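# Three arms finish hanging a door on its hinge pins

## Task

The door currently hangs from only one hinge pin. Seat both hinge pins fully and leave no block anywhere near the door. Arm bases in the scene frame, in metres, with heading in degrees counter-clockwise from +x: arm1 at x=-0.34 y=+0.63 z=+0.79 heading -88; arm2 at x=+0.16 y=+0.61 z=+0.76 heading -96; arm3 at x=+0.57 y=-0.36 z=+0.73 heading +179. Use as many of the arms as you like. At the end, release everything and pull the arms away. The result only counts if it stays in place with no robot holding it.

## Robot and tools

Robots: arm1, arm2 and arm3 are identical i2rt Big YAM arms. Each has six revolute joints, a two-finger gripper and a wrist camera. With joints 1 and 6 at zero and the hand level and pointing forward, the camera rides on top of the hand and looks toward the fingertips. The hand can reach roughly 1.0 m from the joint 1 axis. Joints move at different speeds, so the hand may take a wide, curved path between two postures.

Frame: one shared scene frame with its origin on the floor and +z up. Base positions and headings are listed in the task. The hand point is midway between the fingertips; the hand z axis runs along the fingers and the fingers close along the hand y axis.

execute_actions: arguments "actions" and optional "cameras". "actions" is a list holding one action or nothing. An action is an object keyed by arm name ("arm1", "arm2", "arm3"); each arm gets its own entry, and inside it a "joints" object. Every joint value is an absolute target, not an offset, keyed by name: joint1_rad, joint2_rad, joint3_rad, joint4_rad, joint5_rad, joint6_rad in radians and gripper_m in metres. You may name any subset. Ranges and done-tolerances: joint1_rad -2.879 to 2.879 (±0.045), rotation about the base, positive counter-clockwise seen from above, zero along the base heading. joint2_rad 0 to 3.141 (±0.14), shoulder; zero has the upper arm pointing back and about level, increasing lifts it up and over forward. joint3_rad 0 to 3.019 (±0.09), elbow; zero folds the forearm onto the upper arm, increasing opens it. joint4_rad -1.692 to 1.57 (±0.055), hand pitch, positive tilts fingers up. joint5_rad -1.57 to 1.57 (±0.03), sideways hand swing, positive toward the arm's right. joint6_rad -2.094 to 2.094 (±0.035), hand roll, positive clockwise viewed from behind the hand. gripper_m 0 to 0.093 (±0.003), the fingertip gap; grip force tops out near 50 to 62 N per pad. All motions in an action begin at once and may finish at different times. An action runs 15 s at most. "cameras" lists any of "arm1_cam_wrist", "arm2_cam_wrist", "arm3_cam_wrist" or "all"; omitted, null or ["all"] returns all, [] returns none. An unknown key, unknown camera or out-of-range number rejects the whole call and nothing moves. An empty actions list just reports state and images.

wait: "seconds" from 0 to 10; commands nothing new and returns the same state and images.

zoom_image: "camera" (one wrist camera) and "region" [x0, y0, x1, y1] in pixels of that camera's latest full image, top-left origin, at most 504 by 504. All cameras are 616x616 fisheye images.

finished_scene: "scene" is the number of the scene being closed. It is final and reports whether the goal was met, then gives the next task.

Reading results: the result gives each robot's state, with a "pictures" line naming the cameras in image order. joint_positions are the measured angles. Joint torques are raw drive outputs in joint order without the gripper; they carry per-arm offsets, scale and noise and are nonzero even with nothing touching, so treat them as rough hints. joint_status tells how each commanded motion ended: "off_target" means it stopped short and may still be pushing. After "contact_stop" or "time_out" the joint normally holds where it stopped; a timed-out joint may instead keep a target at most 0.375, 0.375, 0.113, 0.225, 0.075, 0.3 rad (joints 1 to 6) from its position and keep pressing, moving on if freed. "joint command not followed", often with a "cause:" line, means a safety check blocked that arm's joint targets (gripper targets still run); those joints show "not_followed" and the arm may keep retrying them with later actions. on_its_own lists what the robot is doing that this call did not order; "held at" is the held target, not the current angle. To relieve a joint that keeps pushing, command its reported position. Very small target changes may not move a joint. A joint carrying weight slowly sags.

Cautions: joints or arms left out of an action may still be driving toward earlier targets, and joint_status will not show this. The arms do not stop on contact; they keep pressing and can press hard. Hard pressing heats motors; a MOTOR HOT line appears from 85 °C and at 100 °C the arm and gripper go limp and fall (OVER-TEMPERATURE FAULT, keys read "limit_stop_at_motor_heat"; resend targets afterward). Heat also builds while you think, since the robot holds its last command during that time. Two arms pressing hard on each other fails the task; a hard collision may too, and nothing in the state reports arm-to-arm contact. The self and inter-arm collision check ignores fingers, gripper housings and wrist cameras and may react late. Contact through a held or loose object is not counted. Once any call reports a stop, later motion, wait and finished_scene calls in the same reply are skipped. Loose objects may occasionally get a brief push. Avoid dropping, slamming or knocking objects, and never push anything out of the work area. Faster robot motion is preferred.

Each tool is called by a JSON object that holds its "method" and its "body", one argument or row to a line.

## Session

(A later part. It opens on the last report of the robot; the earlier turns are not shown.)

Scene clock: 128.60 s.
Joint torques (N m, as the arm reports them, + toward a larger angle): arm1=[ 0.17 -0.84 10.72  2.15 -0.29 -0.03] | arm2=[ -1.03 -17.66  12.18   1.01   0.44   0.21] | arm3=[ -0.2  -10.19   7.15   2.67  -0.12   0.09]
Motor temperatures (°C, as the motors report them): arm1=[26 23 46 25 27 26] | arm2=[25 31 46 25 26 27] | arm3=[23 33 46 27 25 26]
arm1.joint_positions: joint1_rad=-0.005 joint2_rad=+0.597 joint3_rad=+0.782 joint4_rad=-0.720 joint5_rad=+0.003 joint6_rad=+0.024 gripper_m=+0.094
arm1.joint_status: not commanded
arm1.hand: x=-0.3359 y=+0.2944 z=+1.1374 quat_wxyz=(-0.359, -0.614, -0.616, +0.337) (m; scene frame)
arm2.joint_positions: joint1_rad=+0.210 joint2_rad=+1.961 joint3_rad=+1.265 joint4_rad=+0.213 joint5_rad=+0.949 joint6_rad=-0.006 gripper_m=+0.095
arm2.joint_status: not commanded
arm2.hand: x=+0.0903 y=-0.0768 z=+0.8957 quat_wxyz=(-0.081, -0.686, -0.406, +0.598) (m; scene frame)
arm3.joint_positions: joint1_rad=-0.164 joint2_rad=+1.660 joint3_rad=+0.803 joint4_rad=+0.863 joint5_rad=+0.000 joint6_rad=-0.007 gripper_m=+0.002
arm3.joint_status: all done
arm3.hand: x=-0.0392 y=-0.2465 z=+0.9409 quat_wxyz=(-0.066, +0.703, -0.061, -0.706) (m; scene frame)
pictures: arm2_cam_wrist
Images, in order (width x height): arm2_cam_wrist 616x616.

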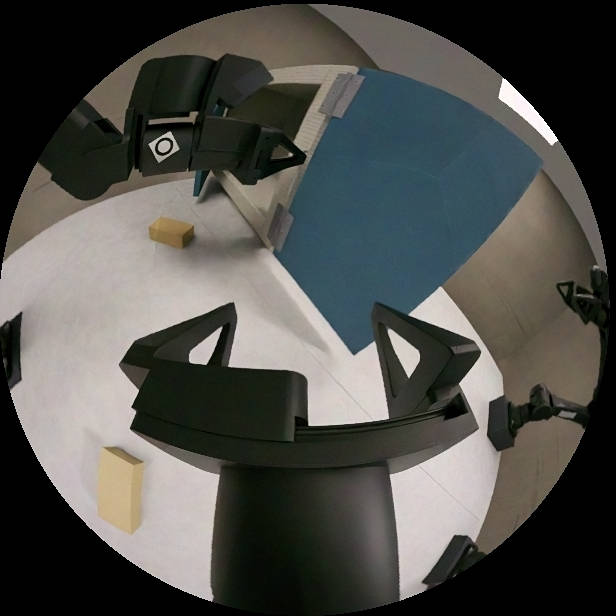

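{"method": "execute_actions", "body": {
  "actions": [
    {"arm3":{"joints":{"joint2_rad":1.71,"joint4_rad":0.91}}}
  ],
  "cameras": ["arm2_cam_wrist","arm3_cam_wrist"]
}}

{"method": "zoom_image", "body": {
  "camera": "arm2_cam_wrist",
  "region": [250,150,320,250]
}}

{"method": "zoom_image", "body": {
  "camera": "arm3_cam_wrist",
  "region": [260,130,360,330]
}}

Scene clock: 139.00 s.
Joint torques (N m, as the arm reports them, + toward a larger angle): arm1=[ 0.23 -0.84 10.7   2.14 -0.27 -0.04] | arm2=[ -0.97 -17.75  12.12   1.12   0.45   0.2 ] | arm3=[ -0.01 -10.79   6.75   2.48  -0.13   0.1 ]
Motor temperatures (°C, as the motors report them): arm1=[26 23 46 25 27 26] | arm2=[25 32 46 25 26 27] | arm3=[23 33 45 27 25 26]
arm1.joint_positions: joint1_rad=-0.005 joint2_rad=+0.597 joint3_rad=+0.782 joint4_rad=-0.720 joint5_rad=+0.003 joint6_rad=+0.024 gripper_m=+0.094
arm1.joint_status: not commanded
arm1.hand: x=-0.3359 y=+0.2944 z=+1.1374 quat_wxyz=(-0.359, -0.614, -0.616, +0.337) (m; scene frame)
arm2.joint_positions: joint1_rad=+0.210 joint2_rad=+1.961 joint3_rad=+1.265 joint4_rad=+0.213 joint5_rad=+0.949 joint6_rad=-0.006 gripper_m=+0.095
arm2.joint_status: not commanded
arm2.hand: x=+0.0903 y=-0.0768 z=+0.8957 quat_wxyz=(-0.081, -0.686, -0.406, +0.598) (m; scene frame)
arm3.joint_positions: joint1_rad=-0.164 joint2_rad=+1.701 joint3_rad=+0.803 joint4_rad=+0.888 joint5_rad=+0.000 joint6_rad=-0.007 gripper_m=+0.002
arm3.joint_status: all done
arm3.hand: x=-0.0422 y=-0.2459 z=+0.9229 quat_wxyz=(-0.066, +0.708, -0.061, -0.701) (m; scene frame)
pictures: arm2_cam_wrist, arm3_cam_wrist
Images, in order (width x height): arm2_cam_wrist 616x616, arm3_cam_wrist 616x616.

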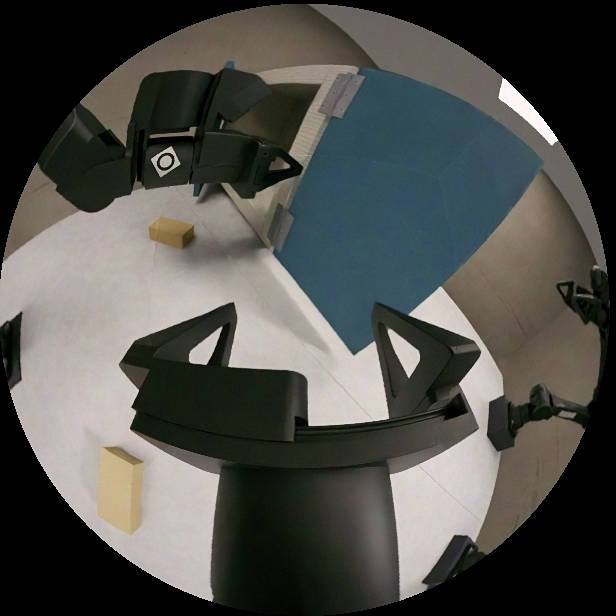

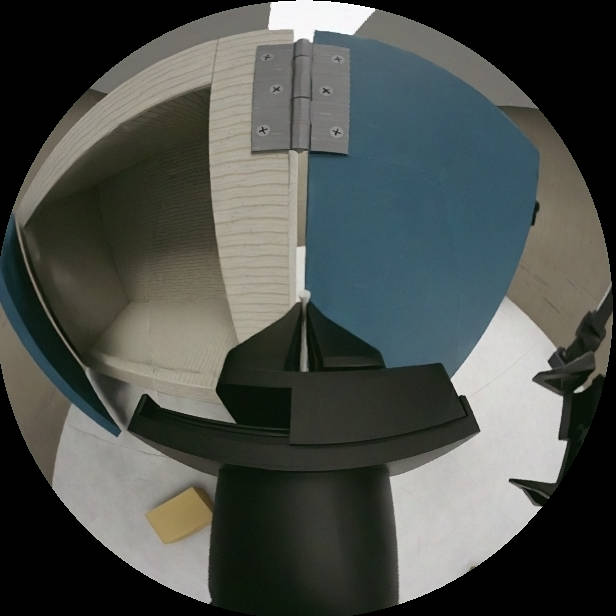

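Region (250, 150, 320, 250) of arm2_cam_wrist's 616x616 image, scaled by 5.040, with more detail than that image has; it fills the left 353 columns of this view, and the rest is white.

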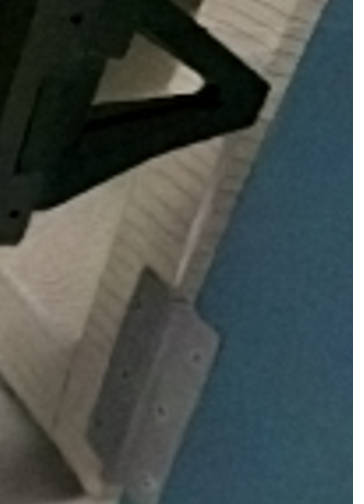

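Region (260, 130, 360, 330) of arm3_cam_wrist's 616x616 image, scaled by 2.520, with more detail than that image has.

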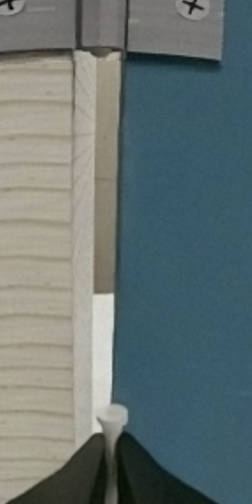

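{"method": "execute_actions", "body": {
  "actions": [
    {"arm3":{"joints":{"joint1_rad":-0.11}}}
  ],
  "cameras": []
}}

{"method": "execute_actions", "body": {
  "actions": [
    {"arm3":{"joints":{"joint1_rad":-0.167}}}
  ],
  "cameras": ["arm2_cam_wrist","arm3_cam_wrist"]
}}

{"method": "zoom_image", "body": {
  "camera": "arm2_cam_wrist",
  "region": [250,150,320,250]
}}

{"method": "zoom_image", "body": {
  "camera": "arm3_cam_wrist",
  "region": [260,130,360,330]
}}

Scene clock: 148.83 s.
Joint torques (N m, as the arm reports them, + toward a larger angle): arm1=[ 0.22 -0.86 10.72  2.19 -0.27 -0.02] | arm2=[ -1.33 -17.52  12.08   1.14   0.48   0.22] | arm3=[  0.62 -10.71   6.73   2.6   -0.13   0.11]
Motor temperatures (°C, as the motors report them): arm1=[26 23 46 25 27 26] | arm2=[25 32 46 25 26 27] | arm3=[23 33 44 27 25 26]
arm1.joint_positions: joint1_rad=-0.005 joint2_rad=+0.597 joint3_rad=+0.782 joint4_rad=-0.720 joint5_rad=+0.003 joint6_rad=+0.024 gripper_m=+0.094
arm1.joint_status: not commanded
arm1.hand: x=-0.3359 y=+0.2944 z=+1.1374 quat_wxyz=(-0.359, -0.614, -0.616, +0.337) (m; scene frame)
arm2.joint_positions: joint1_rad=+0.210 joint2_rad=+1.961 joint3_rad=+1.265 joint4_rad=+0.213 joint5_rad=+0.949 joint6_rad=-0.006 gripper_m=+0.095
arm2.joint_status: not commanded
arm2.hand: x=+0.0903 y=-0.0768 z=+0.8957 quat_wxyz=(-0.081, -0.686, -0.406, +0.598) (m; scene frame)
arm3.joint_positions: joint1_rad=-0.114 joint2_rad=+1.701 joint3_rad=+0.803 joint4_rad=+0.888 joint5_rad=+0.000 joint6_rad=-0.007 gripper_m=+0.002
arm3.joint_status: all done
arm3.hand: x=-0.0469 y=-0.2762 z=+0.9229 quat_wxyz=(-0.049, +0.709, -0.044, -0.702) (m; scene frame)
pictures: none
No camera images: the call's "cameras" was empty. Leave "cameras" out to get every camera's image.

Scene clock: 149.57 s.
Joint torques (N m, as the arm reports them, + toward a larger angle): arm1=[ 0.14 -0.85 10.7   2.17 -0.28 -0.03] | arm2=[ -1.39 -17.6   11.94   1.04   0.42   0.24] | arm3=[ -0.41 -10.53   6.85   2.52  -0.16   0.08]
Motor temperatures (°C, as the motors report them): arm1=[26 23 46 25 27 26] | arm2=[25 32 46 25 26 27] | arm3=[23 33 44 27 25 26]
arm1.joint_positions: joint1_rad=-0.005 joint2_rad=+0.597 joint3_rad=+0.782 joint4_rad=-0.720 joint5_rad=+0.003 joint6_rad=+0.024 gripper_m=+0.094
arm1.joint_status: not commanded
arm1.hand: x=-0.3359 y=+0.2944 z=+1.1374 quat_wxyz=(-0.359, -0.614, -0.616, +0.337) (m; scene frame)
arm2.joint_positions: joint1_rad=+0.210 joint2_rad=+1.961 joint3_rad=+1.265 joint4_rad=+0.213 joint5_rad=+0.949 joint6_rad=-0.006 gripper_m=+0.095
arm2.joint_status: not commanded
arm2.hand: x=+0.0903 y=-0.0768 z=+0.8957 quat_wxyz=(-0.081, -0.686, -0.406, +0.598) (m; scene frame)
arm3.joint_positions: joint1_rad=-0.162 joint2_rad=+1.701 joint3_rad=+0.803 joint4_rad=+0.888 joint5_rad=+0.000 joint6_rad=-0.007 gripper_m=+0.002
arm3.joint_status: all done
arm3.hand: x=-0.0424 y=-0.2469 z=+0.9229 quat_wxyz=(-0.065, +0.708, -0.060, -0.701) (m; scene frame)
pictures: arm2_cam_wrist, arm3_cam_wrist
Images, in order (width x height): arm2_cam_wrist 616x616, arm3_cam_wrist 616x616.

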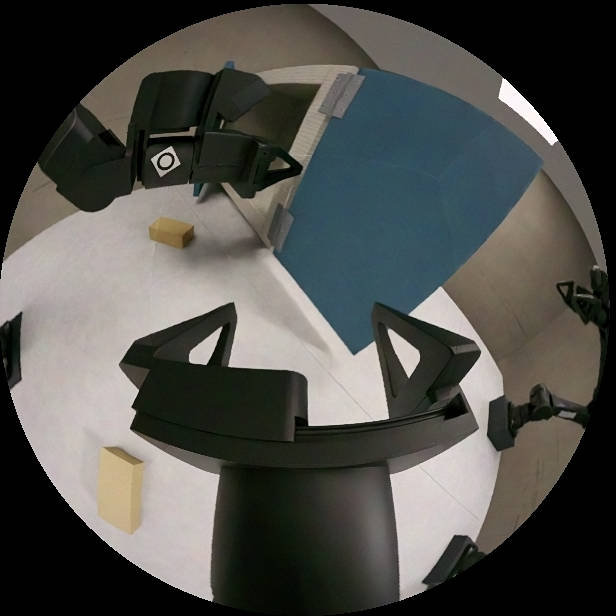

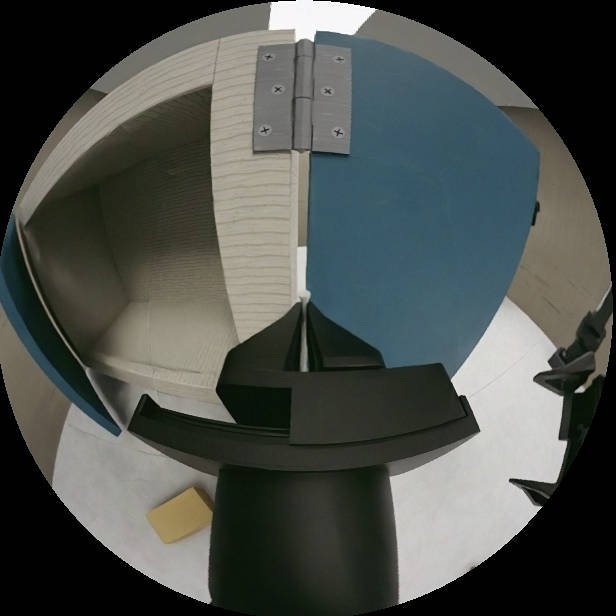

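Region (250, 150, 320, 250) of arm2_cam_wrist's 616x616 image, scaled by 5.040, with more detail than that image has; it fills the left 353 columns of this view, and the rest is white.

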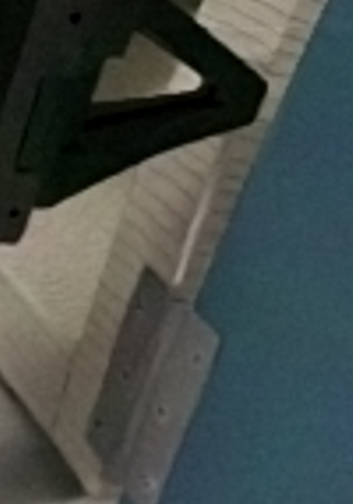

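Region (260, 130, 360, 330) of arm3_cam_wrist's 616x616 image, scaled by 2.520, with more detail than that image has.

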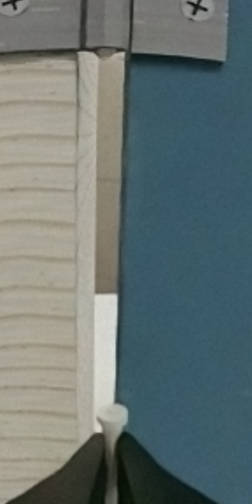

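{"method": "execute_actions", "body": {
  "actions": [
    {"arm3":{"joints":{"joint2_rad":1.745,"joint4_rad":0.945}}}
  ],
  "cameras": ["arm2_cam_wrist"]
}}

{"method": "zoom_image", "body": {
  "camera": "arm2_cam_wrist",
  "region": [250,150,320,250]
}}

Scene clock: 154.87 s.
Joint torques (N m, as the arm reports them, + toward a larger angle): arm1=[ 0.22 -0.88 10.7   2.17 -0.27 -0.03] | arm2=[ -1.15 -17.91  12.14   1.12   0.43   0.22] | arm3=[ -0.35 -10.3    6.55   2.76  -0.13   0.1 ]
Motor temperatures (°C, as the motors report them): arm1=[26 23 46 25 27 26] | arm2=[25 32 46 25 26 27] | arm3=[23 33 44 27 25 26]
arm1.joint_positions: joint1_rad=-0.005 joint2_rad=+0.597 joint3_rad=+0.782 joint4_rad=-0.720 joint5_rad=+0.003 joint6_rad=+0.024 gripper_m=+0.094
arm1.joint_status: not commanded
arm1.hand: x=-0.3359 y=+0.2944 z=+1.1374 quat_wxyz=(-0.359, -0.614, -0.616, +0.337) (m; scene frame)
arm2.joint_positions: joint1_rad=+0.210 joint2_rad=+1.961 joint3_rad=+1.265 joint4_rad=+0.213 joint5_rad=+0.949 joint6_rad=-0.006 gripper_m=+0.095
arm2.joint_status: not commanded
arm2.hand: x=+0.0903 y=-0.0768 z=+0.8957 quat_wxyz=(-0.081, -0.686, -0.406, +0.598) (m; scene frame)
arm3.joint_positions: joint1_rad=-0.162 joint2_rad=+1.733 joint3_rad=+0.803 joint4_rad=+0.922 joint5_rad=+0.000 joint6_rad=-0.007 gripper_m=+0.002
arm3.joint_status: all done
arm3.hand: x=-0.0444 y=-0.2465 z=+0.9114 quat_wxyz=(-0.065, +0.708, -0.060, -0.701) (m; scene frame)
pictures: arm2_cam_wrist
Images, in order (width x height): arm2_cam_wrist 616x616.

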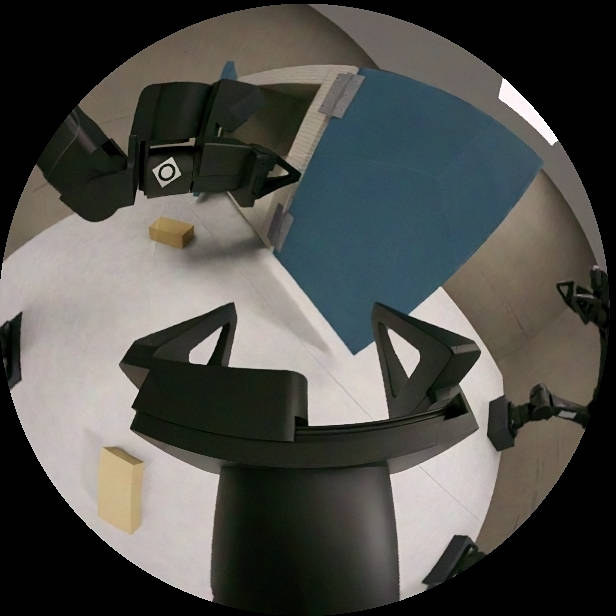

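Region (250, 150, 320, 250) of arm2_cam_wrist's 616x616 image, scaled by 5.040, with more detail than that image has; it fills the left 353 columns of this view, and the rest is white.

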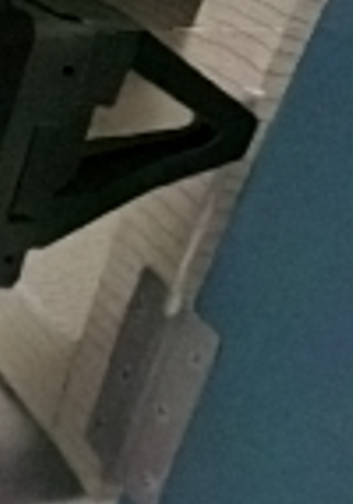

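{"method": "execute_actions", "body": {
  "actions": [
    {"arm3":{"joints":{"joint3_rad":0.858}}}
  ],
  "cameras": ["arm2_cam_wrist"]
}}

{"method": "zoom_image", "body": {
  "camera": "arm2_cam_wrist",
  "region": [250,150,320,250]
}}

Scene clock: 159.87 s.
Joint torques (N m, as the arm reports them, + toward a larger angle): arm1=[ 0.23 -0.81 10.74  2.15 -0.29 -0.03] | arm2=[ -1.05 -17.79  11.96   1.01   0.44   0.21] | arm3=[ -0.19 -10.67  10.53   2.65  -0.16   0.11]
Motor temperatures (°C, as the motors report them): arm1=[26 23 46 25 27 26] | arm2=[25 33 47 25 26 27] | arm3=[23 33 44 27 25 26]
arm1.joint_positions: joint1_rad=-0.005 joint2_rad=+0.597 joint3_rad=+0.782 joint4_rad=-0.720 joint5_rad=+0.003 joint6_rad=+0.024 gripper_m=+0.094
arm1.joint_status: not commanded
arm1.hand: x=-0.3359 y=+0.2944 z=+1.1374 quat_wxyz=(-0.359, -0.614, -0.616, +0.337) (m; scene frame)
arm2.joint_positions: joint1_rad=+0.210 joint2_rad=+1.961 joint3_rad=+1.265 joint4_rad=+0.213 joint5_rad=+0.949 joint6_rad=-0.006 gripper_m=+0.095
arm2.joint_status: not commanded
arm2.hand: x=+0.0903 y=-0.0768 z=+0.8957 quat_wxyz=(-0.081, -0.686, -0.406, +0.598) (m; scene frame)
arm3.joint_positions: joint1_rad=-0.162 joint2_rad=+1.733 joint3_rad=+0.817 joint4_rad=+0.924 joint5_rad=+0.000 joint6_rad=-0.007 gripper_m=+0.002
arm3.joint_status: all done
arm3.hand: x=-0.0486 y=-0.2457 z=+0.9186 quat_wxyz=(-0.066, +0.702, -0.060, -0.707) (m; scene frame)
pictures: arm2_cam_wrist
Images, in order (width x height): arm2_cam_wrist 616x616.

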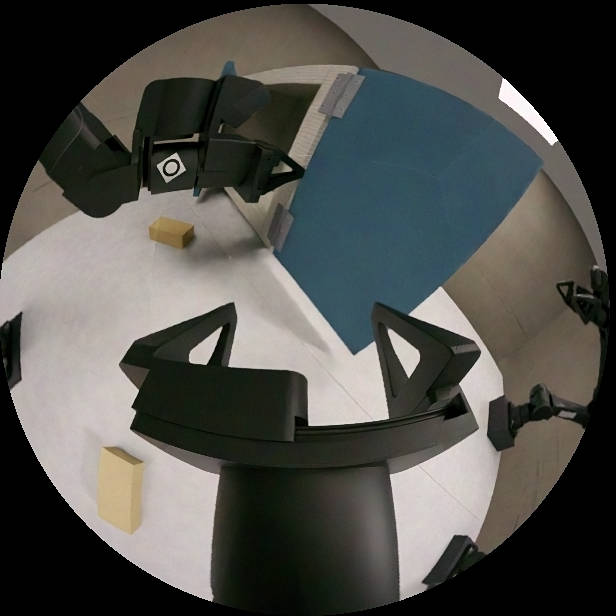

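Region (250, 150, 320, 250) of arm2_cam_wrist's 616x616 image, scaled by 5.040, with more detail than that image has; it fills the left 353 columns of this view, and the rest is white.

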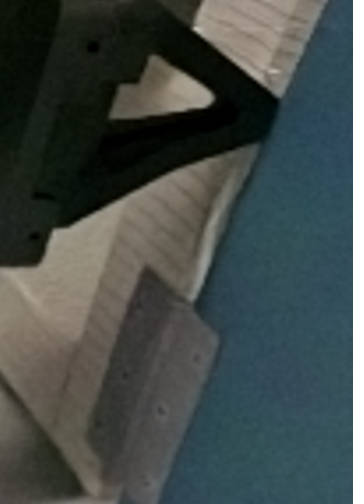

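{"method": "execute_actions", "body": {
  "actions": [
    {"arm3":{"joints":{"joint3_rad":0.806}}}
  ],
  "cameras": ["arm2_cam_wrist"]
}}

{"method": "zoom_image", "body": {
  "camera": "arm2_cam_wrist",
  "region": [250,150,320,250]
}}

Scene clock: 167.10 s.
Joint torques (N m, as the arm reports them, + toward a larger angle): arm1=[ 0.18 -0.93 10.72  2.18 -0.28 -0.03] | arm2=[ -1.5  -18.01  12.01   1.07   0.44   0.23] | arm3=[ -0.32 -10.62   6.66   2.55  -0.14   0.13]
Motor temperatures (°C, as the motors report them): arm1=[26 23 46 25 27 26] | arm2=[25 33 47 25 26 27] | arm3=[23 33 45 27 25 26]
arm1.joint_positions: joint1_rad=-0.005 joint2_rad=+0.597 joint3_rad=+0.782 joint4_rad=-0.720 joint5_rad=+0.003 joint6_rad=+0.024 gripper_m=+0.094
arm1.joint_status: not commanded
arm1.hand: x=-0.3359 y=+0.2944 z=+1.1374 quat_wxyz=(-0.359, -0.614, -0.616, +0.337) (m; scene frame)
arm2.joint_positions: joint1_rad=+0.210 joint2_rad=+1.961 joint3_rad=+1.265 joint4_rad=+0.213 joint5_rad=+0.949 joint6_rad=-0.006 gripper_m=+0.095
arm2.joint_status: not commanded
arm2.hand: x=+0.0903 y=-0.0768 z=+0.8957 quat_wxyz=(-0.081, -0.686, -0.406, +0.598) (m; scene frame)
arm3.joint_positions: joint1_rad=-0.162 joint2_rad=+1.733 joint3_rad=+0.809 joint4_rad=+0.924 joint5_rad=+0.000 joint6_rad=-0.007 gripper_m=+0.002
arm3.joint_status: all done
arm3.hand: x=-0.0462 y=-0.2462 z=+0.9149 quat_wxyz=(-0.066, +0.705, -0.060, -0.704) (m; scene frame)
pictures: arm2_cam_wrist
Images, in order (width x height): arm2_cam_wrist 616x616.

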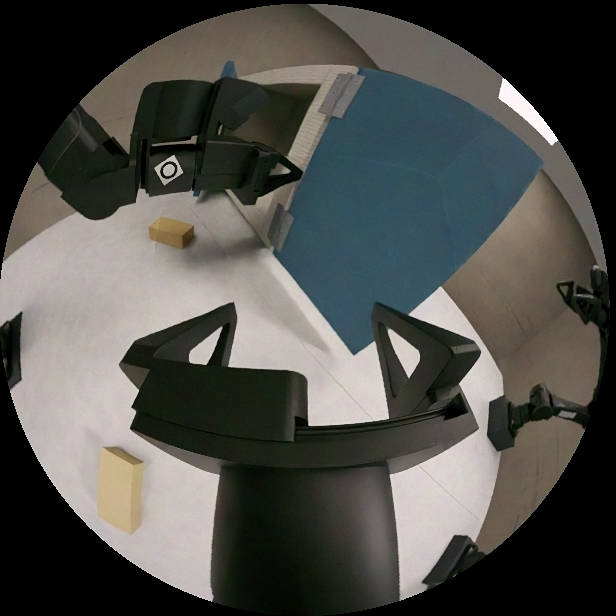

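Region (250, 150, 320, 250) of arm2_cam_wrist's 616x616 image, scaled by 5.040, with more detail than that image has; it fills the left 353 columns of this view, and the rest is white.

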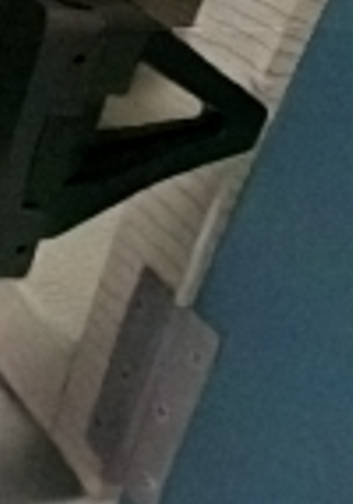

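{"method": "execute_actions", "body": {
  "actions": [
    {"arm3":{"joints":{"joint2_rad":1.768,"joint3_rad":0.799,"joint4_rad":0.975}}}
  ],
  "cameras": ["arm2_cam_wrist"]
}}

{"method": "zoom_image", "body": {
  "camera": "arm2_cam_wrist",
  "region": [250,150,320,250]
}}

Scene clock: 171.63 s.
Joint torques (N m, as the arm reports them, + toward a larger angle): arm1=[ 0.09 -0.79 10.69  2.15 -0.27 -0.04] | arm2=[ -1.34 -17.84  12.09   1.06   0.44   0.19] | arm3=[ -0.16 -10.17   6.24   2.39  -0.14   0.11]
Motor temperatures (°C, as the motors report them): arm1=[26 23 46 25 27 26] | arm2=[25 33 47 25 26 27] | arm3=[23 33 45 27 25 26]
arm1.joint_positions: joint1_rad=-0.005 joint2_rad=+0.597 joint3_rad=+0.782 joint4_rad=-0.720 joint5_rad=+0.003 joint6_rad=+0.024 gripper_m=+0.094
arm1.joint_status: not commanded
arm1.hand: x=-0.3359 y=+0.2944 z=+1.1374 quat_wxyz=(-0.359, -0.614, -0.616, +0.337) (m; scene frame)
arm2.joint_positions: joint1_rad=+0.210 joint2_rad=+1.961 joint3_rad=+1.265 joint4_rad=+0.213 joint5_rad=+0.949 joint6_rad=-0.006 gripper_m=+0.095
arm2.joint_status: not commanded
arm2.hand: x=+0.0903 y=-0.0768 z=+0.8957 quat_wxyz=(-0.081, -0.686, -0.406, +0.598) (m; scene frame)
arm3.joint_positions: joint1_rad=-0.162 joint2_rad=+1.746 joint3_rad=+0.805 joint4_rad=+0.958 joint5_rad=+0.000 joint6_rad=-0.007 gripper_m=+0.002
arm3.joint_status: all done
arm3.hand: x=-0.0457 y=-0.2462 z=+0.9135 quat_wxyz=(-0.066, +0.699, -0.060, -0.710) (m; scene frame)
pictures: arm2_cam_wrist
Images, in order (width x height): arm2_cam_wrist 616x616.

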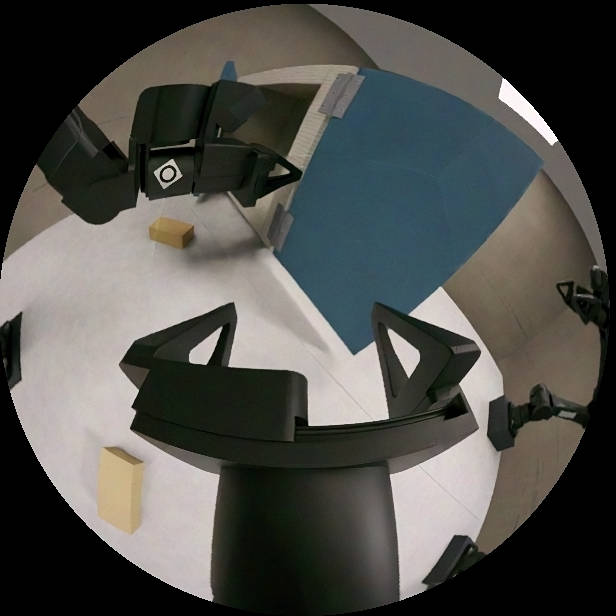

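Region (250, 150, 320, 250) of arm2_cam_wrist's 616x616 image, scaled by 5.040, with more detail than that image has; it fills the left 353 columns of this view, and the rest is white.

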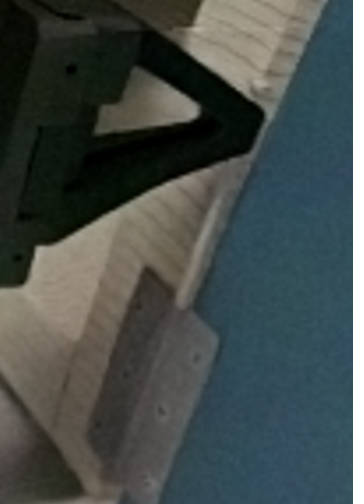

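{"method": "execute_actions", "body": {
  "actions": [
    {"arm3":{"joints":{"joint2_rad":1.80,"joint4_rad":0.93}}}
  ],
  "cameras": ["arm2_cam_wrist"]
}}

{"method": "zoom_image", "body": {
  "camera": "arm2_cam_wrist",
  "region": [250,150,320,250]
}}

Scene clock: 180.03 s.
Joint torques (N m, as the arm reports them, + toward a larger angle): arm1=[ 0.26 -0.9  10.72  2.13 -0.27 -0.03] | arm2=[ -1.31 -17.59  11.98   1.08   0.44   0.25] | arm3=[-0.16 -8.36  6.19  0.86 -0.14  0.1 ]
Motor temperatures (°C, as the motors report them): arm1=[26 23 46 25 27 26] | arm2=[25 33 47 25 26 27] | arm3=[23 33 44 27 25 26]
arm1.joint_positions: joint1_rad=-0.005 joint2_rad=+0.597 joint3_rad=+0.782 joint4_rad=-0.720 joint5_rad=+0.003 joint6_rad=+0.024 gripper_m=+0.094
arm1.joint_status: not commanded
arm1.hand: x=-0.3359 y=+0.2944 z=+1.1374 quat_wxyz=(-0.359, -0.614, -0.616, +0.337) (m; scene frame)
arm2.joint_positions: joint1_rad=+0.210 joint2_rad=+1.961 joint3_rad=+1.265 joint4_rad=+0.213 joint5_rad=+0.949 joint6_rad=-0.006 gripper_m=+0.095
arm2.joint_status: not commanded
arm2.hand: x=+0.0903 y=-0.0768 z=+0.8957 quat_wxyz=(-0.081, -0.686, -0.406, +0.598) (m; scene frame)
arm3.joint_positions: joint1_rad=-0.162 joint2_rad=+1.749 joint3_rad=+0.805 joint4_rad=+0.958 joint5_rad=+0.000 joint6_rad=-0.007 gripper_m=+0.002
arm3.joint_status: all done
arm3.hand: x=-0.0459 y=-0.2462 z=+0.9119 quat_wxyz=(-0.066, +0.700, -0.060, -0.709) (m; scene frame)
pictures: arm2_cam_wrist
Images, in order (width x height): arm2_cam_wrist 616x616.

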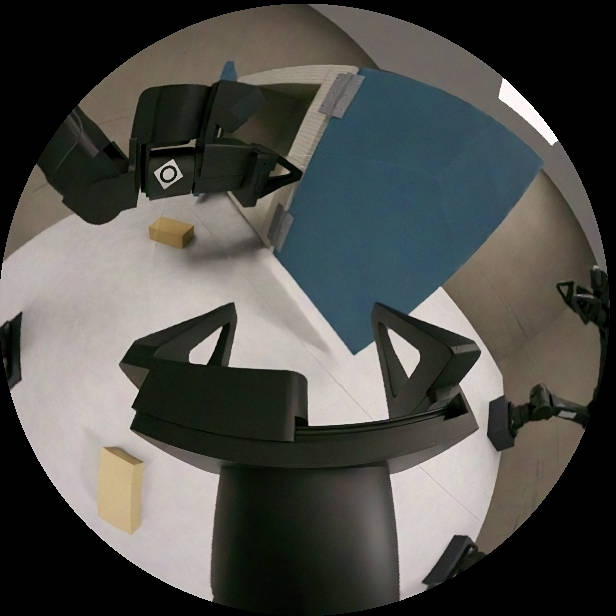

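Region (250, 150, 320, 250) of arm2_cam_wrist's 616x616 image, scaled by 5.040, with more detail than that image has; it fills the left 353 columns of this view, and the rest is white.

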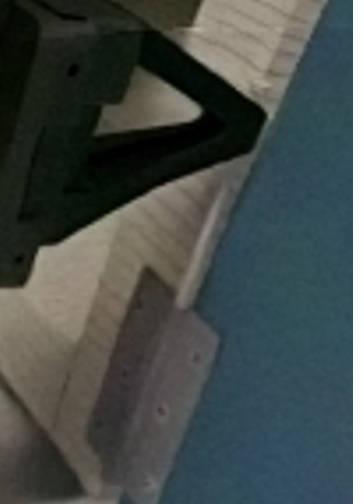

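{"method": "execute_actions", "body": {
  "actions": [
    {"arm3":{"joints":{"joint1_rad":-0.152}}}
  ],
  "cameras": ["arm2_cam_wrist"]
}}

{"method": "zoom_image", "body": {
  "camera": "arm2_cam_wrist",
  "region": [250,150,320,250]
}}

Scene clock: 185.70 s.
Joint torques (N m, as the arm reports them, + toward a larger angle): arm1=[ 0.32 -0.8  10.69  2.21 -0.27 -0.03] | arm2=[ -1.58 -17.92  11.94   1.02   0.41   0.24] | arm3=[ 1.02 -7.75  6.24  0.85 -0.15  0.09]
Motor temperatures (°C, as the motors report them): arm1=[26 23 46 25 27 26] | arm2=[25 33 47 25 26 27] | arm3=[23 32 44 27 25 26]
arm1.joint_positions: joint1_rad=-0.005 joint2_rad=+0.597 joint3_rad=+0.782 joint4_rad=-0.720 joint5_rad=+0.003 joint6_rad=+0.024 gripper_m=+0.094
arm1.joint_status: not commanded
arm1.hand: x=-0.3359 y=+0.2944 z=+1.1374 quat_wxyz=(-0.359, -0.614, -0.616, +0.337) (m; scene frame)
arm2.joint_positions: joint1_rad=+0.210 joint2_rad=+1.961 joint3_rad=+1.265 joint4_rad=+0.213 joint5_rad=+0.949 joint6_rad=-0.006 gripper_m=+0.095
arm2.joint_status: not commanded
arm2.hand: x=+0.0903 y=-0.0768 z=+0.8957 quat_wxyz=(-0.081, -0.686, -0.406, +0.598) (m; scene frame)
arm3.joint_positions: joint1_rad=-0.162 joint2_rad=+1.749 joint3_rad=+0.805 joint4_rad=+0.958 joint5_rad=+0.000 joint6_rad=-0.007 gripper_m=+0.002
arm3.joint_status: all done
arm3.hand: x=-0.0459 y=-0.2462 z=+0.9119 quat_wxyz=(-0.066, +0.700, -0.060, -0.709) (m; scene frame)
pictures: arm2_cam_wrist
Images, in order (width x height): arm2_cam_wrist 616x616.

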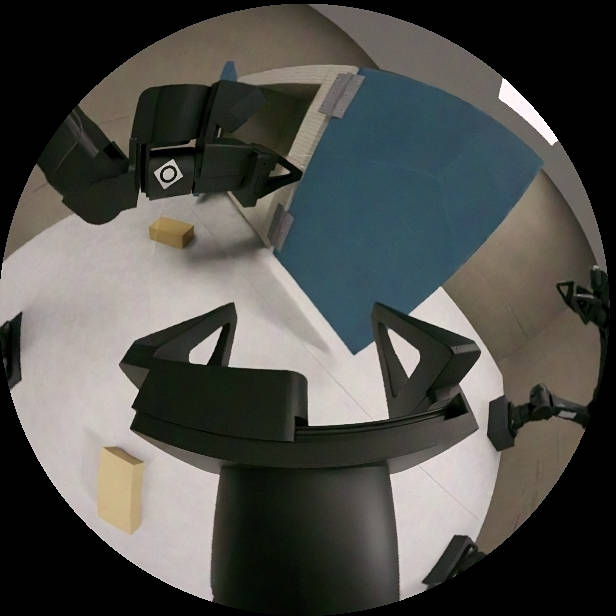

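Region (250, 150, 320, 250) of arm2_cam_wrist's 616x616 image, scaled by 5.040, with more detail than that image has; it fills the left 353 columns of this view, and the rest is white.

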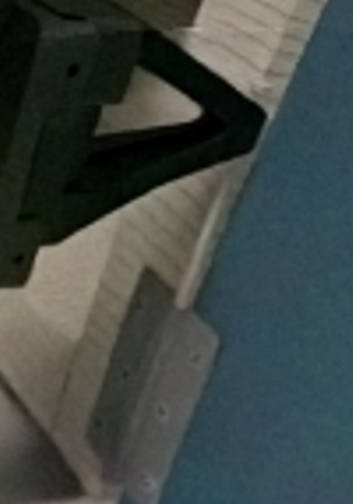

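{"method": "execute_actions", "body": {
  "actions": [
    {"arm3":{"joints":{"joint1_rad":-0.11,"joint2_rad":1.715,"joint4_rad":0.90}}}
  ],
  "cameras": []
}}

{"method": "execute_actions", "body": {
  "actions": [
    {"arm3":{"joints":{"joint1_rad":-0.163}}}
  ],
  "cameras": ["arm2_cam_wrist","arm3_cam_wrist"]
}}

{"method": "zoom_image", "body": {
  "camera": "arm2_cam_wrist",
  "region": [250,150,320,250]
}}

{"method": "zoom_image", "body": {
  "camera": "arm3_cam_wrist",
  "region": [270,130,340,330]
}}

Scene clock: 192.33 s.
Joint torques (N m, as the arm reports them, + toward a larger angle): arm1=[ 0.26 -1.   10.69  2.16 -0.27 -0.03] | arm2=[ -1.11 -18.07  12.05   1.09   0.44   0.22] | arm3=[  0.41 -12.45   6.48   1.48  -0.17   0.12]
Motor temperatures (°C, as the motors report them): arm1=[26 23 46 25 27 26] | arm2=[25 33 47 25 26 27] | arm3=[23 32 43 27 25 26]
arm1.joint_positions: joint1_rad=-0.005 joint2_rad=+0.597 joint3_rad=+0.782 joint4_rad=-0.720 joint5_rad=+0.003 joint6_rad=+0.024 gripper_m=+0.094
arm1.joint_status: not commanded
arm1.hand: x=-0.3359 y=+0.2944 z=+1.1374 quat_wxyz=(-0.359, -0.614, -0.616, +0.337) (m; scene frame)
arm2.joint_positions: joint1_rad=+0.210 joint2_rad=+1.961 joint3_rad=+1.265 joint4_rad=+0.213 joint5_rad=+0.949 joint6_rad=-0.006 gripper_m=+0.095
arm2.joint_status: not commanded
arm2.hand: x=+0.0903 y=-0.0768 z=+0.8957 quat_wxyz=(-0.081, -0.686, -0.406, +0.598) (m; scene frame)
arm3.joint_positions: joint1_rad=-0.117 joint2_rad=+1.731 joint3_rad=+0.803 joint4_rad=+0.909 joint5_rad=+0.002 joint6_rad=-0.008 gripper_m=+0.002
arm3.joint_status: all done
arm3.hand: x=-0.0486 y=-0.2739 z=+0.9098 quat_wxyz=(-0.050, +0.712, -0.045, -0.699) (m; scene frame)
pictures: none
No camera images: the call's "cameras" was empty. Leave "cameras" out to get every camera's image.

Scene clock: 193.03 s.
Joint torques (N m, as the arm reports them, + toward a larger angle): arm1=[ 0.24 -0.73 10.73  2.13 -0.27 -0.03] | arm2=[ -1.48 -17.84  12.12   0.97   0.47   0.23] | arm3=[ -0.64 -12.78   6.51   1.35  -0.16   0.1 ]
Motor temperatures (°C, as the motors report them): arm1=[26 23 46 25 27 26] | arm2=[25 33 47 25 26 27] | arm3=[23 32 43 27 25 26]
arm1.joint_positions: joint1_rad=-0.005 joint2_rad=+0.597 joint3_rad=+0.782 joint4_rad=-0.720 joint5_rad=+0.003 joint6_rad=+0.024 gripper_m=+0.094
arm1.joint_status: not commanded
arm1.hand: x=-0.3359 y=+0.2944 z=+1.1374 quat_wxyz=(-0.359, -0.614, -0.616, +0.337) (m; scene frame)
arm2.joint_positions: joint1_rad=+0.210 joint2_rad=+1.961 joint3_rad=+1.265 joint4_rad=+0.213 joint5_rad=+0.949 joint6_rad=-0.006 gripper_m=+0.095
arm2.joint_status: not commanded
arm2.hand: x=+0.0903 y=-0.0768 z=+0.8957 quat_wxyz=(-0.081, -0.686, -0.406, +0.598) (m; scene frame)
arm3.joint_positions: joint1_rad=-0.154 joint2_rad=+1.731 joint3_rad=+0.803 joint4_rad=+0.909 joint5_rad=+0.001 joint6_rad=-0.005 gripper_m=+0.002
arm3.joint_status: all done
arm3.hand: x=-0.0452 y=-0.2513 z=+0.9098 quat_wxyz=(-0.062, +0.711, -0.059, -0.698) (m; scene frame)
pictures: arm2_cam_wrist, arm3_cam_wrist
Images, in order (width x height): arm2_cam_wrist 616x616, arm3_cam_wrist 616x616.

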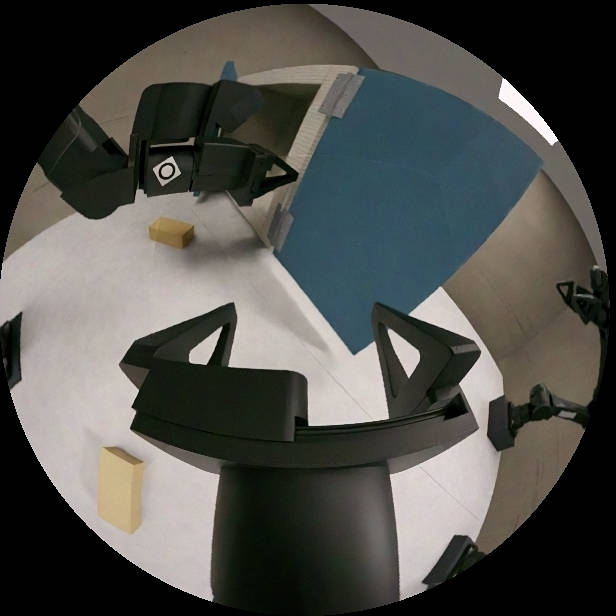

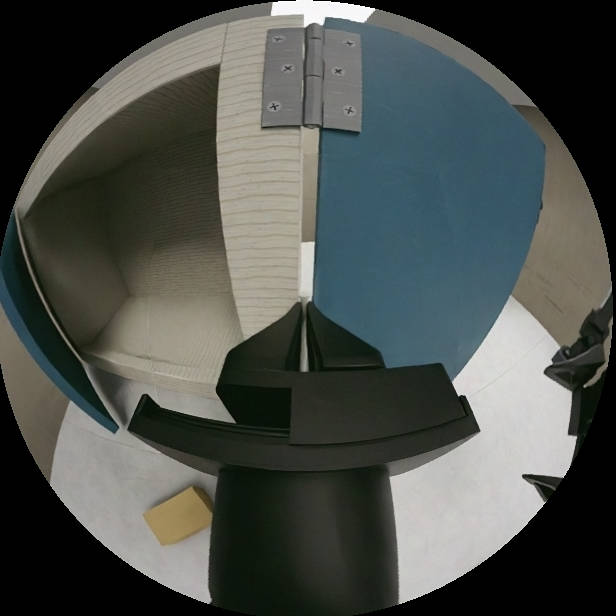

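Region (250, 150, 320, 250) of arm2_cam_wrist's 616x616 image, scaled by 5.040, with more detail than that image has; it fills the left 353 columns of this view, and the rest is white.

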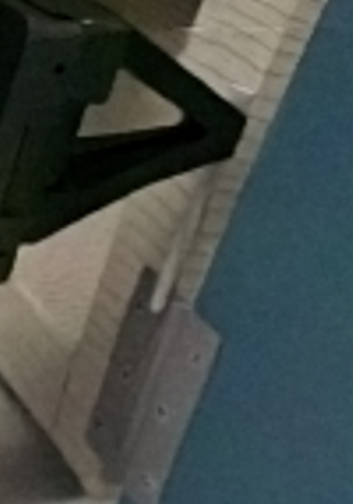

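Region (270, 130, 340, 330) of arm3_cam_wrist's 616x616 image, scaled by 2.520, with more detail than that image has; it fills the left 176 columns of this view, and the rest is white.

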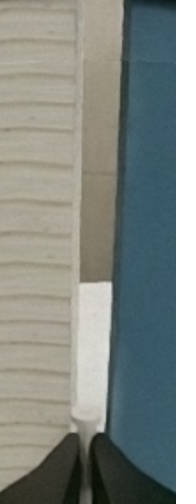

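{"method": "execute_actions", "body": {
  "actions": [
    {"arm3":{"joints":{"joint1_rad":-0.11,"joint2_rad":1.69,"joint4_rad":0.895}}}
  ],
  "cameras": []
}}

{"method": "execute_actions", "body": {
  "actions": [
    {"arm3":{"joints":{"joint1_rad":-0.165}}}
  ],
  "cameras": ["arm2_cam_wrist","arm3_cam_wrist"]
}}

{"method": "zoom_image", "body": {
  "camera": "arm2_cam_wrist",
  "region": [250,150,320,250]
}}

{"method": "zoom_image", "body": {
  "camera": "arm3_cam_wrist",
  "region": [270,130,340,330]
}}

Scene clock: 202.07 s.
Joint torques (N m, as the arm reports them, + toward a larger angle): arm1=[ 0.11 -0.91 10.74  2.15 -0.28 -0.03] | arm2=[ -1.27 -17.64  12.06   1.11   0.44   0.24] | arm3=[  0.65 -13.17   6.87   1.47  -0.17   0.06]
Motor temperatures (°C, as the motors report them): arm1=[26 23 47 25 27 26] | arm2=[25 34 47 25 26 27] | arm3=[23 33 43 27 25 26]
arm1.joint_positions: joint1_rad=-0.005 joint2_rad=+0.597 joint3_rad=+0.782 joint4_rad=-0.720 joint5_rad=+0.003 joint6_rad=+0.024 gripper_m=+0.094
arm1.joint_status: not commanded
arm1.hand: x=-0.3359 y=+0.2944 z=+1.1374 quat_wxyz=(-0.359, -0.614, -0.616, +0.337) (m; scene frame)
arm2.joint_positions: joint1_rad=+0.210 joint2_rad=+1.961 joint3_rad=+1.265 joint4_rad=+0.213 joint5_rad=+0.949 joint6_rad=-0.006 gripper_m=+0.095
arm2.joint_status: not commanded
arm2.hand: x=+0.0903 y=-0.0768 z=+0.8957 quat_wxyz=(-0.081, -0.686, -0.406, +0.598) (m; scene frame)
arm3.joint_positions: joint1_rad=-0.117 joint2_rad=+1.710 joint3_rad=+0.800 joint4_rad=+0.903 joint5_rad=+0.001 joint6_rad=-0.005 gripper_m=+0.002
arm3.joint_status: all done
arm3.hand: x=-0.0467 y=-0.2744 z=+0.9195 quat_wxyz=(-0.049, +0.708, -0.045, -0.703) (m; scene frame)
pictures: none
No camera images: the call's "cameras" was empty. Leave "cameras" out to get every camera's image.

Scene clock: 202.80 s.
Joint torques (N m, as the arm reports them, + toward a larger angle): arm1=[ 0.14 -0.67 10.71  2.17 -0.27 -0.02] | arm2=[ -1.08 -18.04  12.05   1.06   0.45   0.23] | arm3=[ -1.11 -13.08   6.78   1.56  -0.17   0.07]
Motor temperatures (°C, as the motors report them): arm1=[26 23 47 25 27 26] | arm2=[25 34 47 25 26 27] | arm3=[23 33 43 27 25 26]
arm1.joint_positions: joint1_rad=-0.005 joint2_rad=+0.597 joint3_rad=+0.782 joint4_rad=-0.720 joint5_rad=+0.003 joint6_rad=+0.024 gripper_m=+0.094
arm1.joint_status: not commanded
arm1.hand: x=-0.3359 y=+0.2944 z=+1.1374 quat_wxyz=(-0.359, -0.614, -0.616, +0.337) (m; scene frame)
arm2.joint_positions: joint1_rad=+0.210 joint2_rad=+1.961 joint3_rad=+1.265 joint4_rad=+0.213 joint5_rad=+0.949 joint6_rad=-0.006 gripper_m=+0.095
arm2.joint_status: not commanded
arm2.hand: x=+0.0903 y=-0.0768 z=+0.8957 quat_wxyz=(-0.081, -0.686, -0.406, +0.598) (m; scene frame)
arm3.joint_positions: joint1_rad=-0.159 joint2_rad=+1.710 joint3_rad=+0.800 joint4_rad=+0.903 joint5_rad=+0.001 joint6_rad=-0.005 gripper_m=+0.002
arm3.joint_status: all done
arm3.hand: x=-0.0426 y=-0.2486 z=+0.9195 quat_wxyz=(-0.064, +0.707, -0.060, -0.702) (m; scene frame)
pictures: arm2_cam_wrist, arm3_cam_wrist
Images, in order (width x height): arm2_cam_wrist 616x616, arm3_cam_wrist 616x616.

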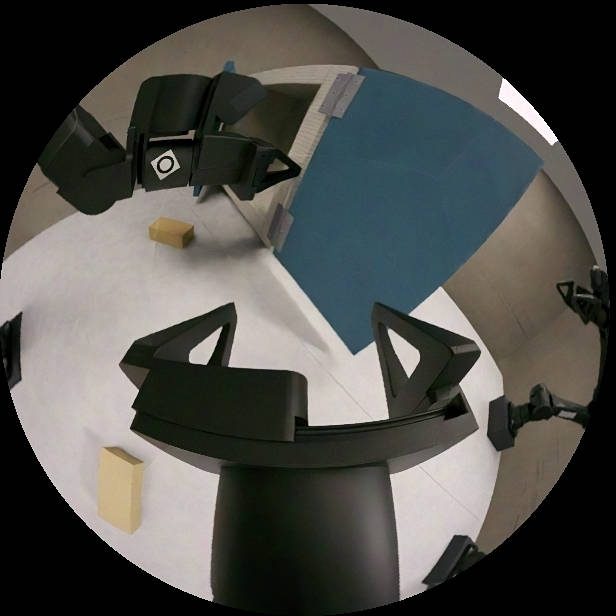

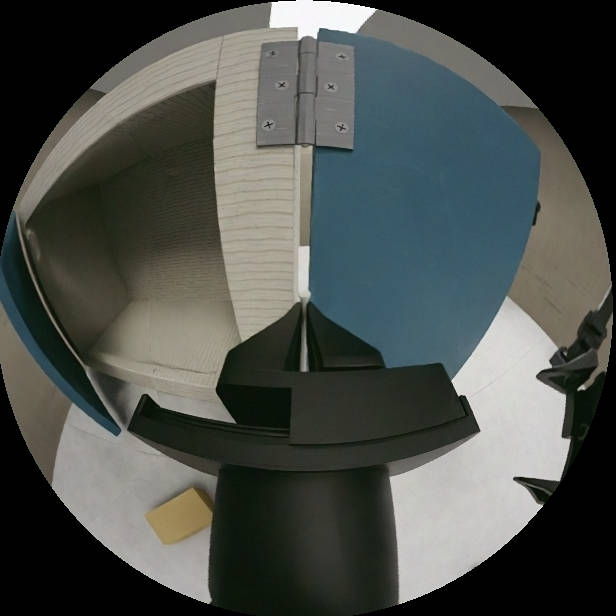

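Region (250, 150, 320, 250) of arm2_cam_wrist's 616x616 image, scaled by 5.040, with more detail than that image has; it fills the left 353 columns of this view, and the rest is white.

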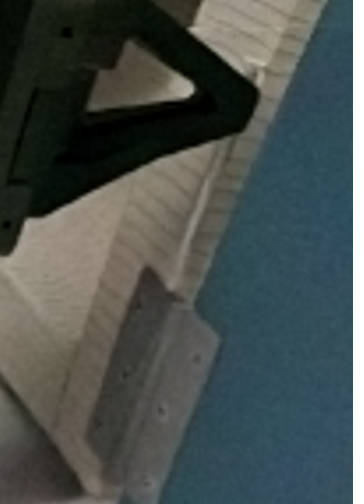

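Region (270, 130, 340, 330) of arm3_cam_wrist's 616x616 image, scaled by 2.520, with more detail than that image has; it fills the left 176 columns of this view, and the rest is white.

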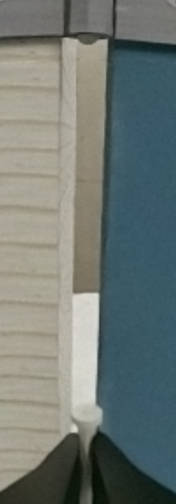

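{"method": "execute_actions", "body": {
  "actions": [
    {"arm3":{"joints":{"joint3_rad":0.848}}}
  ],
  "cameras": []
}}

{"method": "execute_actions", "body": {
  "actions": [
    {"arm3":{"joints":{"joint2_rad":1.74,"joint4_rad":0.92}}}
  ],
  "cameras": ["arm2_cam_wrist"]
}}

{"method": "zoom_image", "body": {
  "camera": "arm2_cam_wrist",
  "region": [250,150,320,250]
}}

Scene clock: 217.57 s.
Joint torques (N m, as the arm reports them, + toward a larger angle): arm1=[ 0.22 -0.74 10.78  2.15 -0.28 -0.03] | arm2=[ -0.47 -17.12  12.17   1.07   0.43   0.2 ] | arm3=[ -0.42 -12.74  11.04   1.58  -0.18   0.07]
Motor temperatures (°C, as the motors report them): arm1=[26 23 47 25 27 26] | arm2=[25 34 47 25 26 27] | arm3=[23 34 43 27 25 26]
arm1.joint_positions: joint1_rad=-0.005 joint2_rad=+0.597 joint3_rad=+0.782 joint4_rad=-0.720 joint5_rad=+0.003 joint6_rad=+0.024 gripper_m=+0.094
arm1.joint_status: not commanded
arm1.hand: x=-0.3359 y=+0.2944 z=+1.1374 quat_wxyz=(-0.359, -0.614, -0.616, +0.337) (m; scene frame)
arm2.joint_positions: joint1_rad=+0.210 joint2_rad=+1.961 joint3_rad=+1.265 joint4_rad=+0.213 joint5_rad=+0.949 joint6_rad=-0.006 gripper_m=+0.095
arm2.joint_status: not commanded
arm2.hand: x=+0.0903 y=-0.0768 z=+0.8957 quat_wxyz=(-0.081, -0.686, -0.406, +0.598) (m; scene frame)
arm3.joint_positions: joint1_rad=-0.159 joint2_rad=+1.710 joint3_rad=+0.800 joint4_rad=+0.903 joint5_rad=+0.001 joint6_rad=-0.005 gripper_m=+0.002
arm3.joint_status: all done
arm3.hand: x=-0.0426 y=-0.2486 z=+0.9195 quat_wxyz=(-0.064, +0.707, -0.060, -0.702) (m; scene frame)
pictures: none
No camera images: the call's "cameras" was empty. Leave "cameras" out to get every camera's image.

Scene clock: 218.27 s.
Joint torques (N m, as the arm reports them, + toward a larger angle): arm1=[ 0.31 -0.84 10.74  2.19 -0.27 -0.02] | arm2=[ -0.89 -17.95  11.95   1.07   0.43   0.25] | arm3=[ -0.53 -10.53  10.5    2.34  -0.17   0.1 ]
Motor temperatures (°C, as the motors report them): arm1=[26 23 47 25 27 26] | arm2=[25 34 47 25 26 27] | arm3=[23 34 44 27 25 26]
arm1.joint_positions: joint1_rad=-0.005 joint2_rad=+0.597 joint3_rad=+0.782 joint4_rad=-0.720 joint5_rad=+0.003 joint6_rad=+0.024 gripper_m=+0.094
arm1.joint_status: not commanded
arm1.hand: x=-0.3359 y=+0.2944 z=+1.1374 quat_wxyz=(-0.359, -0.614, -0.616, +0.337) (m; scene frame)
arm2.joint_positions: joint1_rad=+0.210 joint2_rad=+1.961 joint3_rad=+1.265 joint4_rad=+0.213 joint5_rad=+0.949 joint6_rad=-0.006 gripper_m=+0.095
arm2.joint_status: not commanded
arm2.hand: x=+0.0903 y=-0.0768 z=+0.8957 quat_wxyz=(-0.081, -0.686, -0.406, +0.598) (m; scene frame)
arm3.joint_positions: joint1_rad=-0.159 joint2_rad=+1.725 joint3_rad=+0.806 joint4_rad=+0.904 joint5_rad=+0.001 joint6_rad=-0.005 gripper_m=+0.002
arm3.joint_status: all done
arm3.hand: x=-0.0452 y=-0.2481 z=+0.9138 quat_wxyz=(-0.064, +0.710, -0.060, -0.699) (m; scene frame)
pictures: arm2_cam_wrist
Images, in order (width x height): arm2_cam_wrist 616x616.

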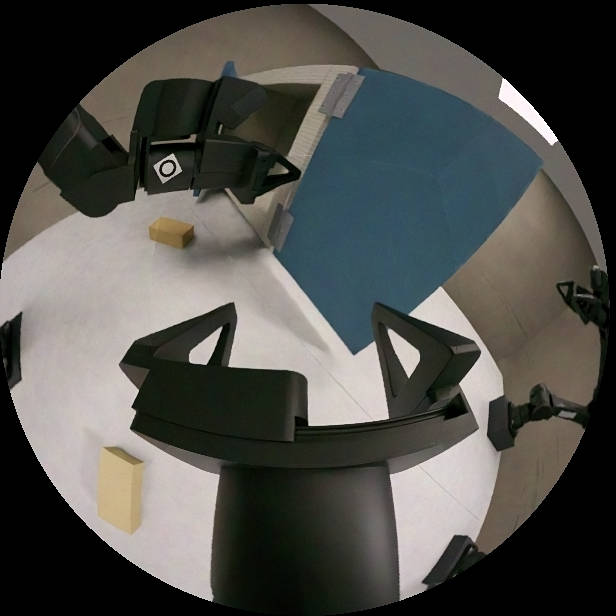

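Region (250, 150, 320, 250) of arm2_cam_wrist's 616x616 image, scaled by 5.040, with more detail than that image has; it fills the left 353 columns of this view, and the rest is white.

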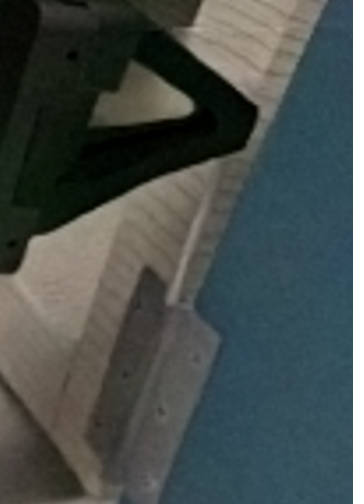

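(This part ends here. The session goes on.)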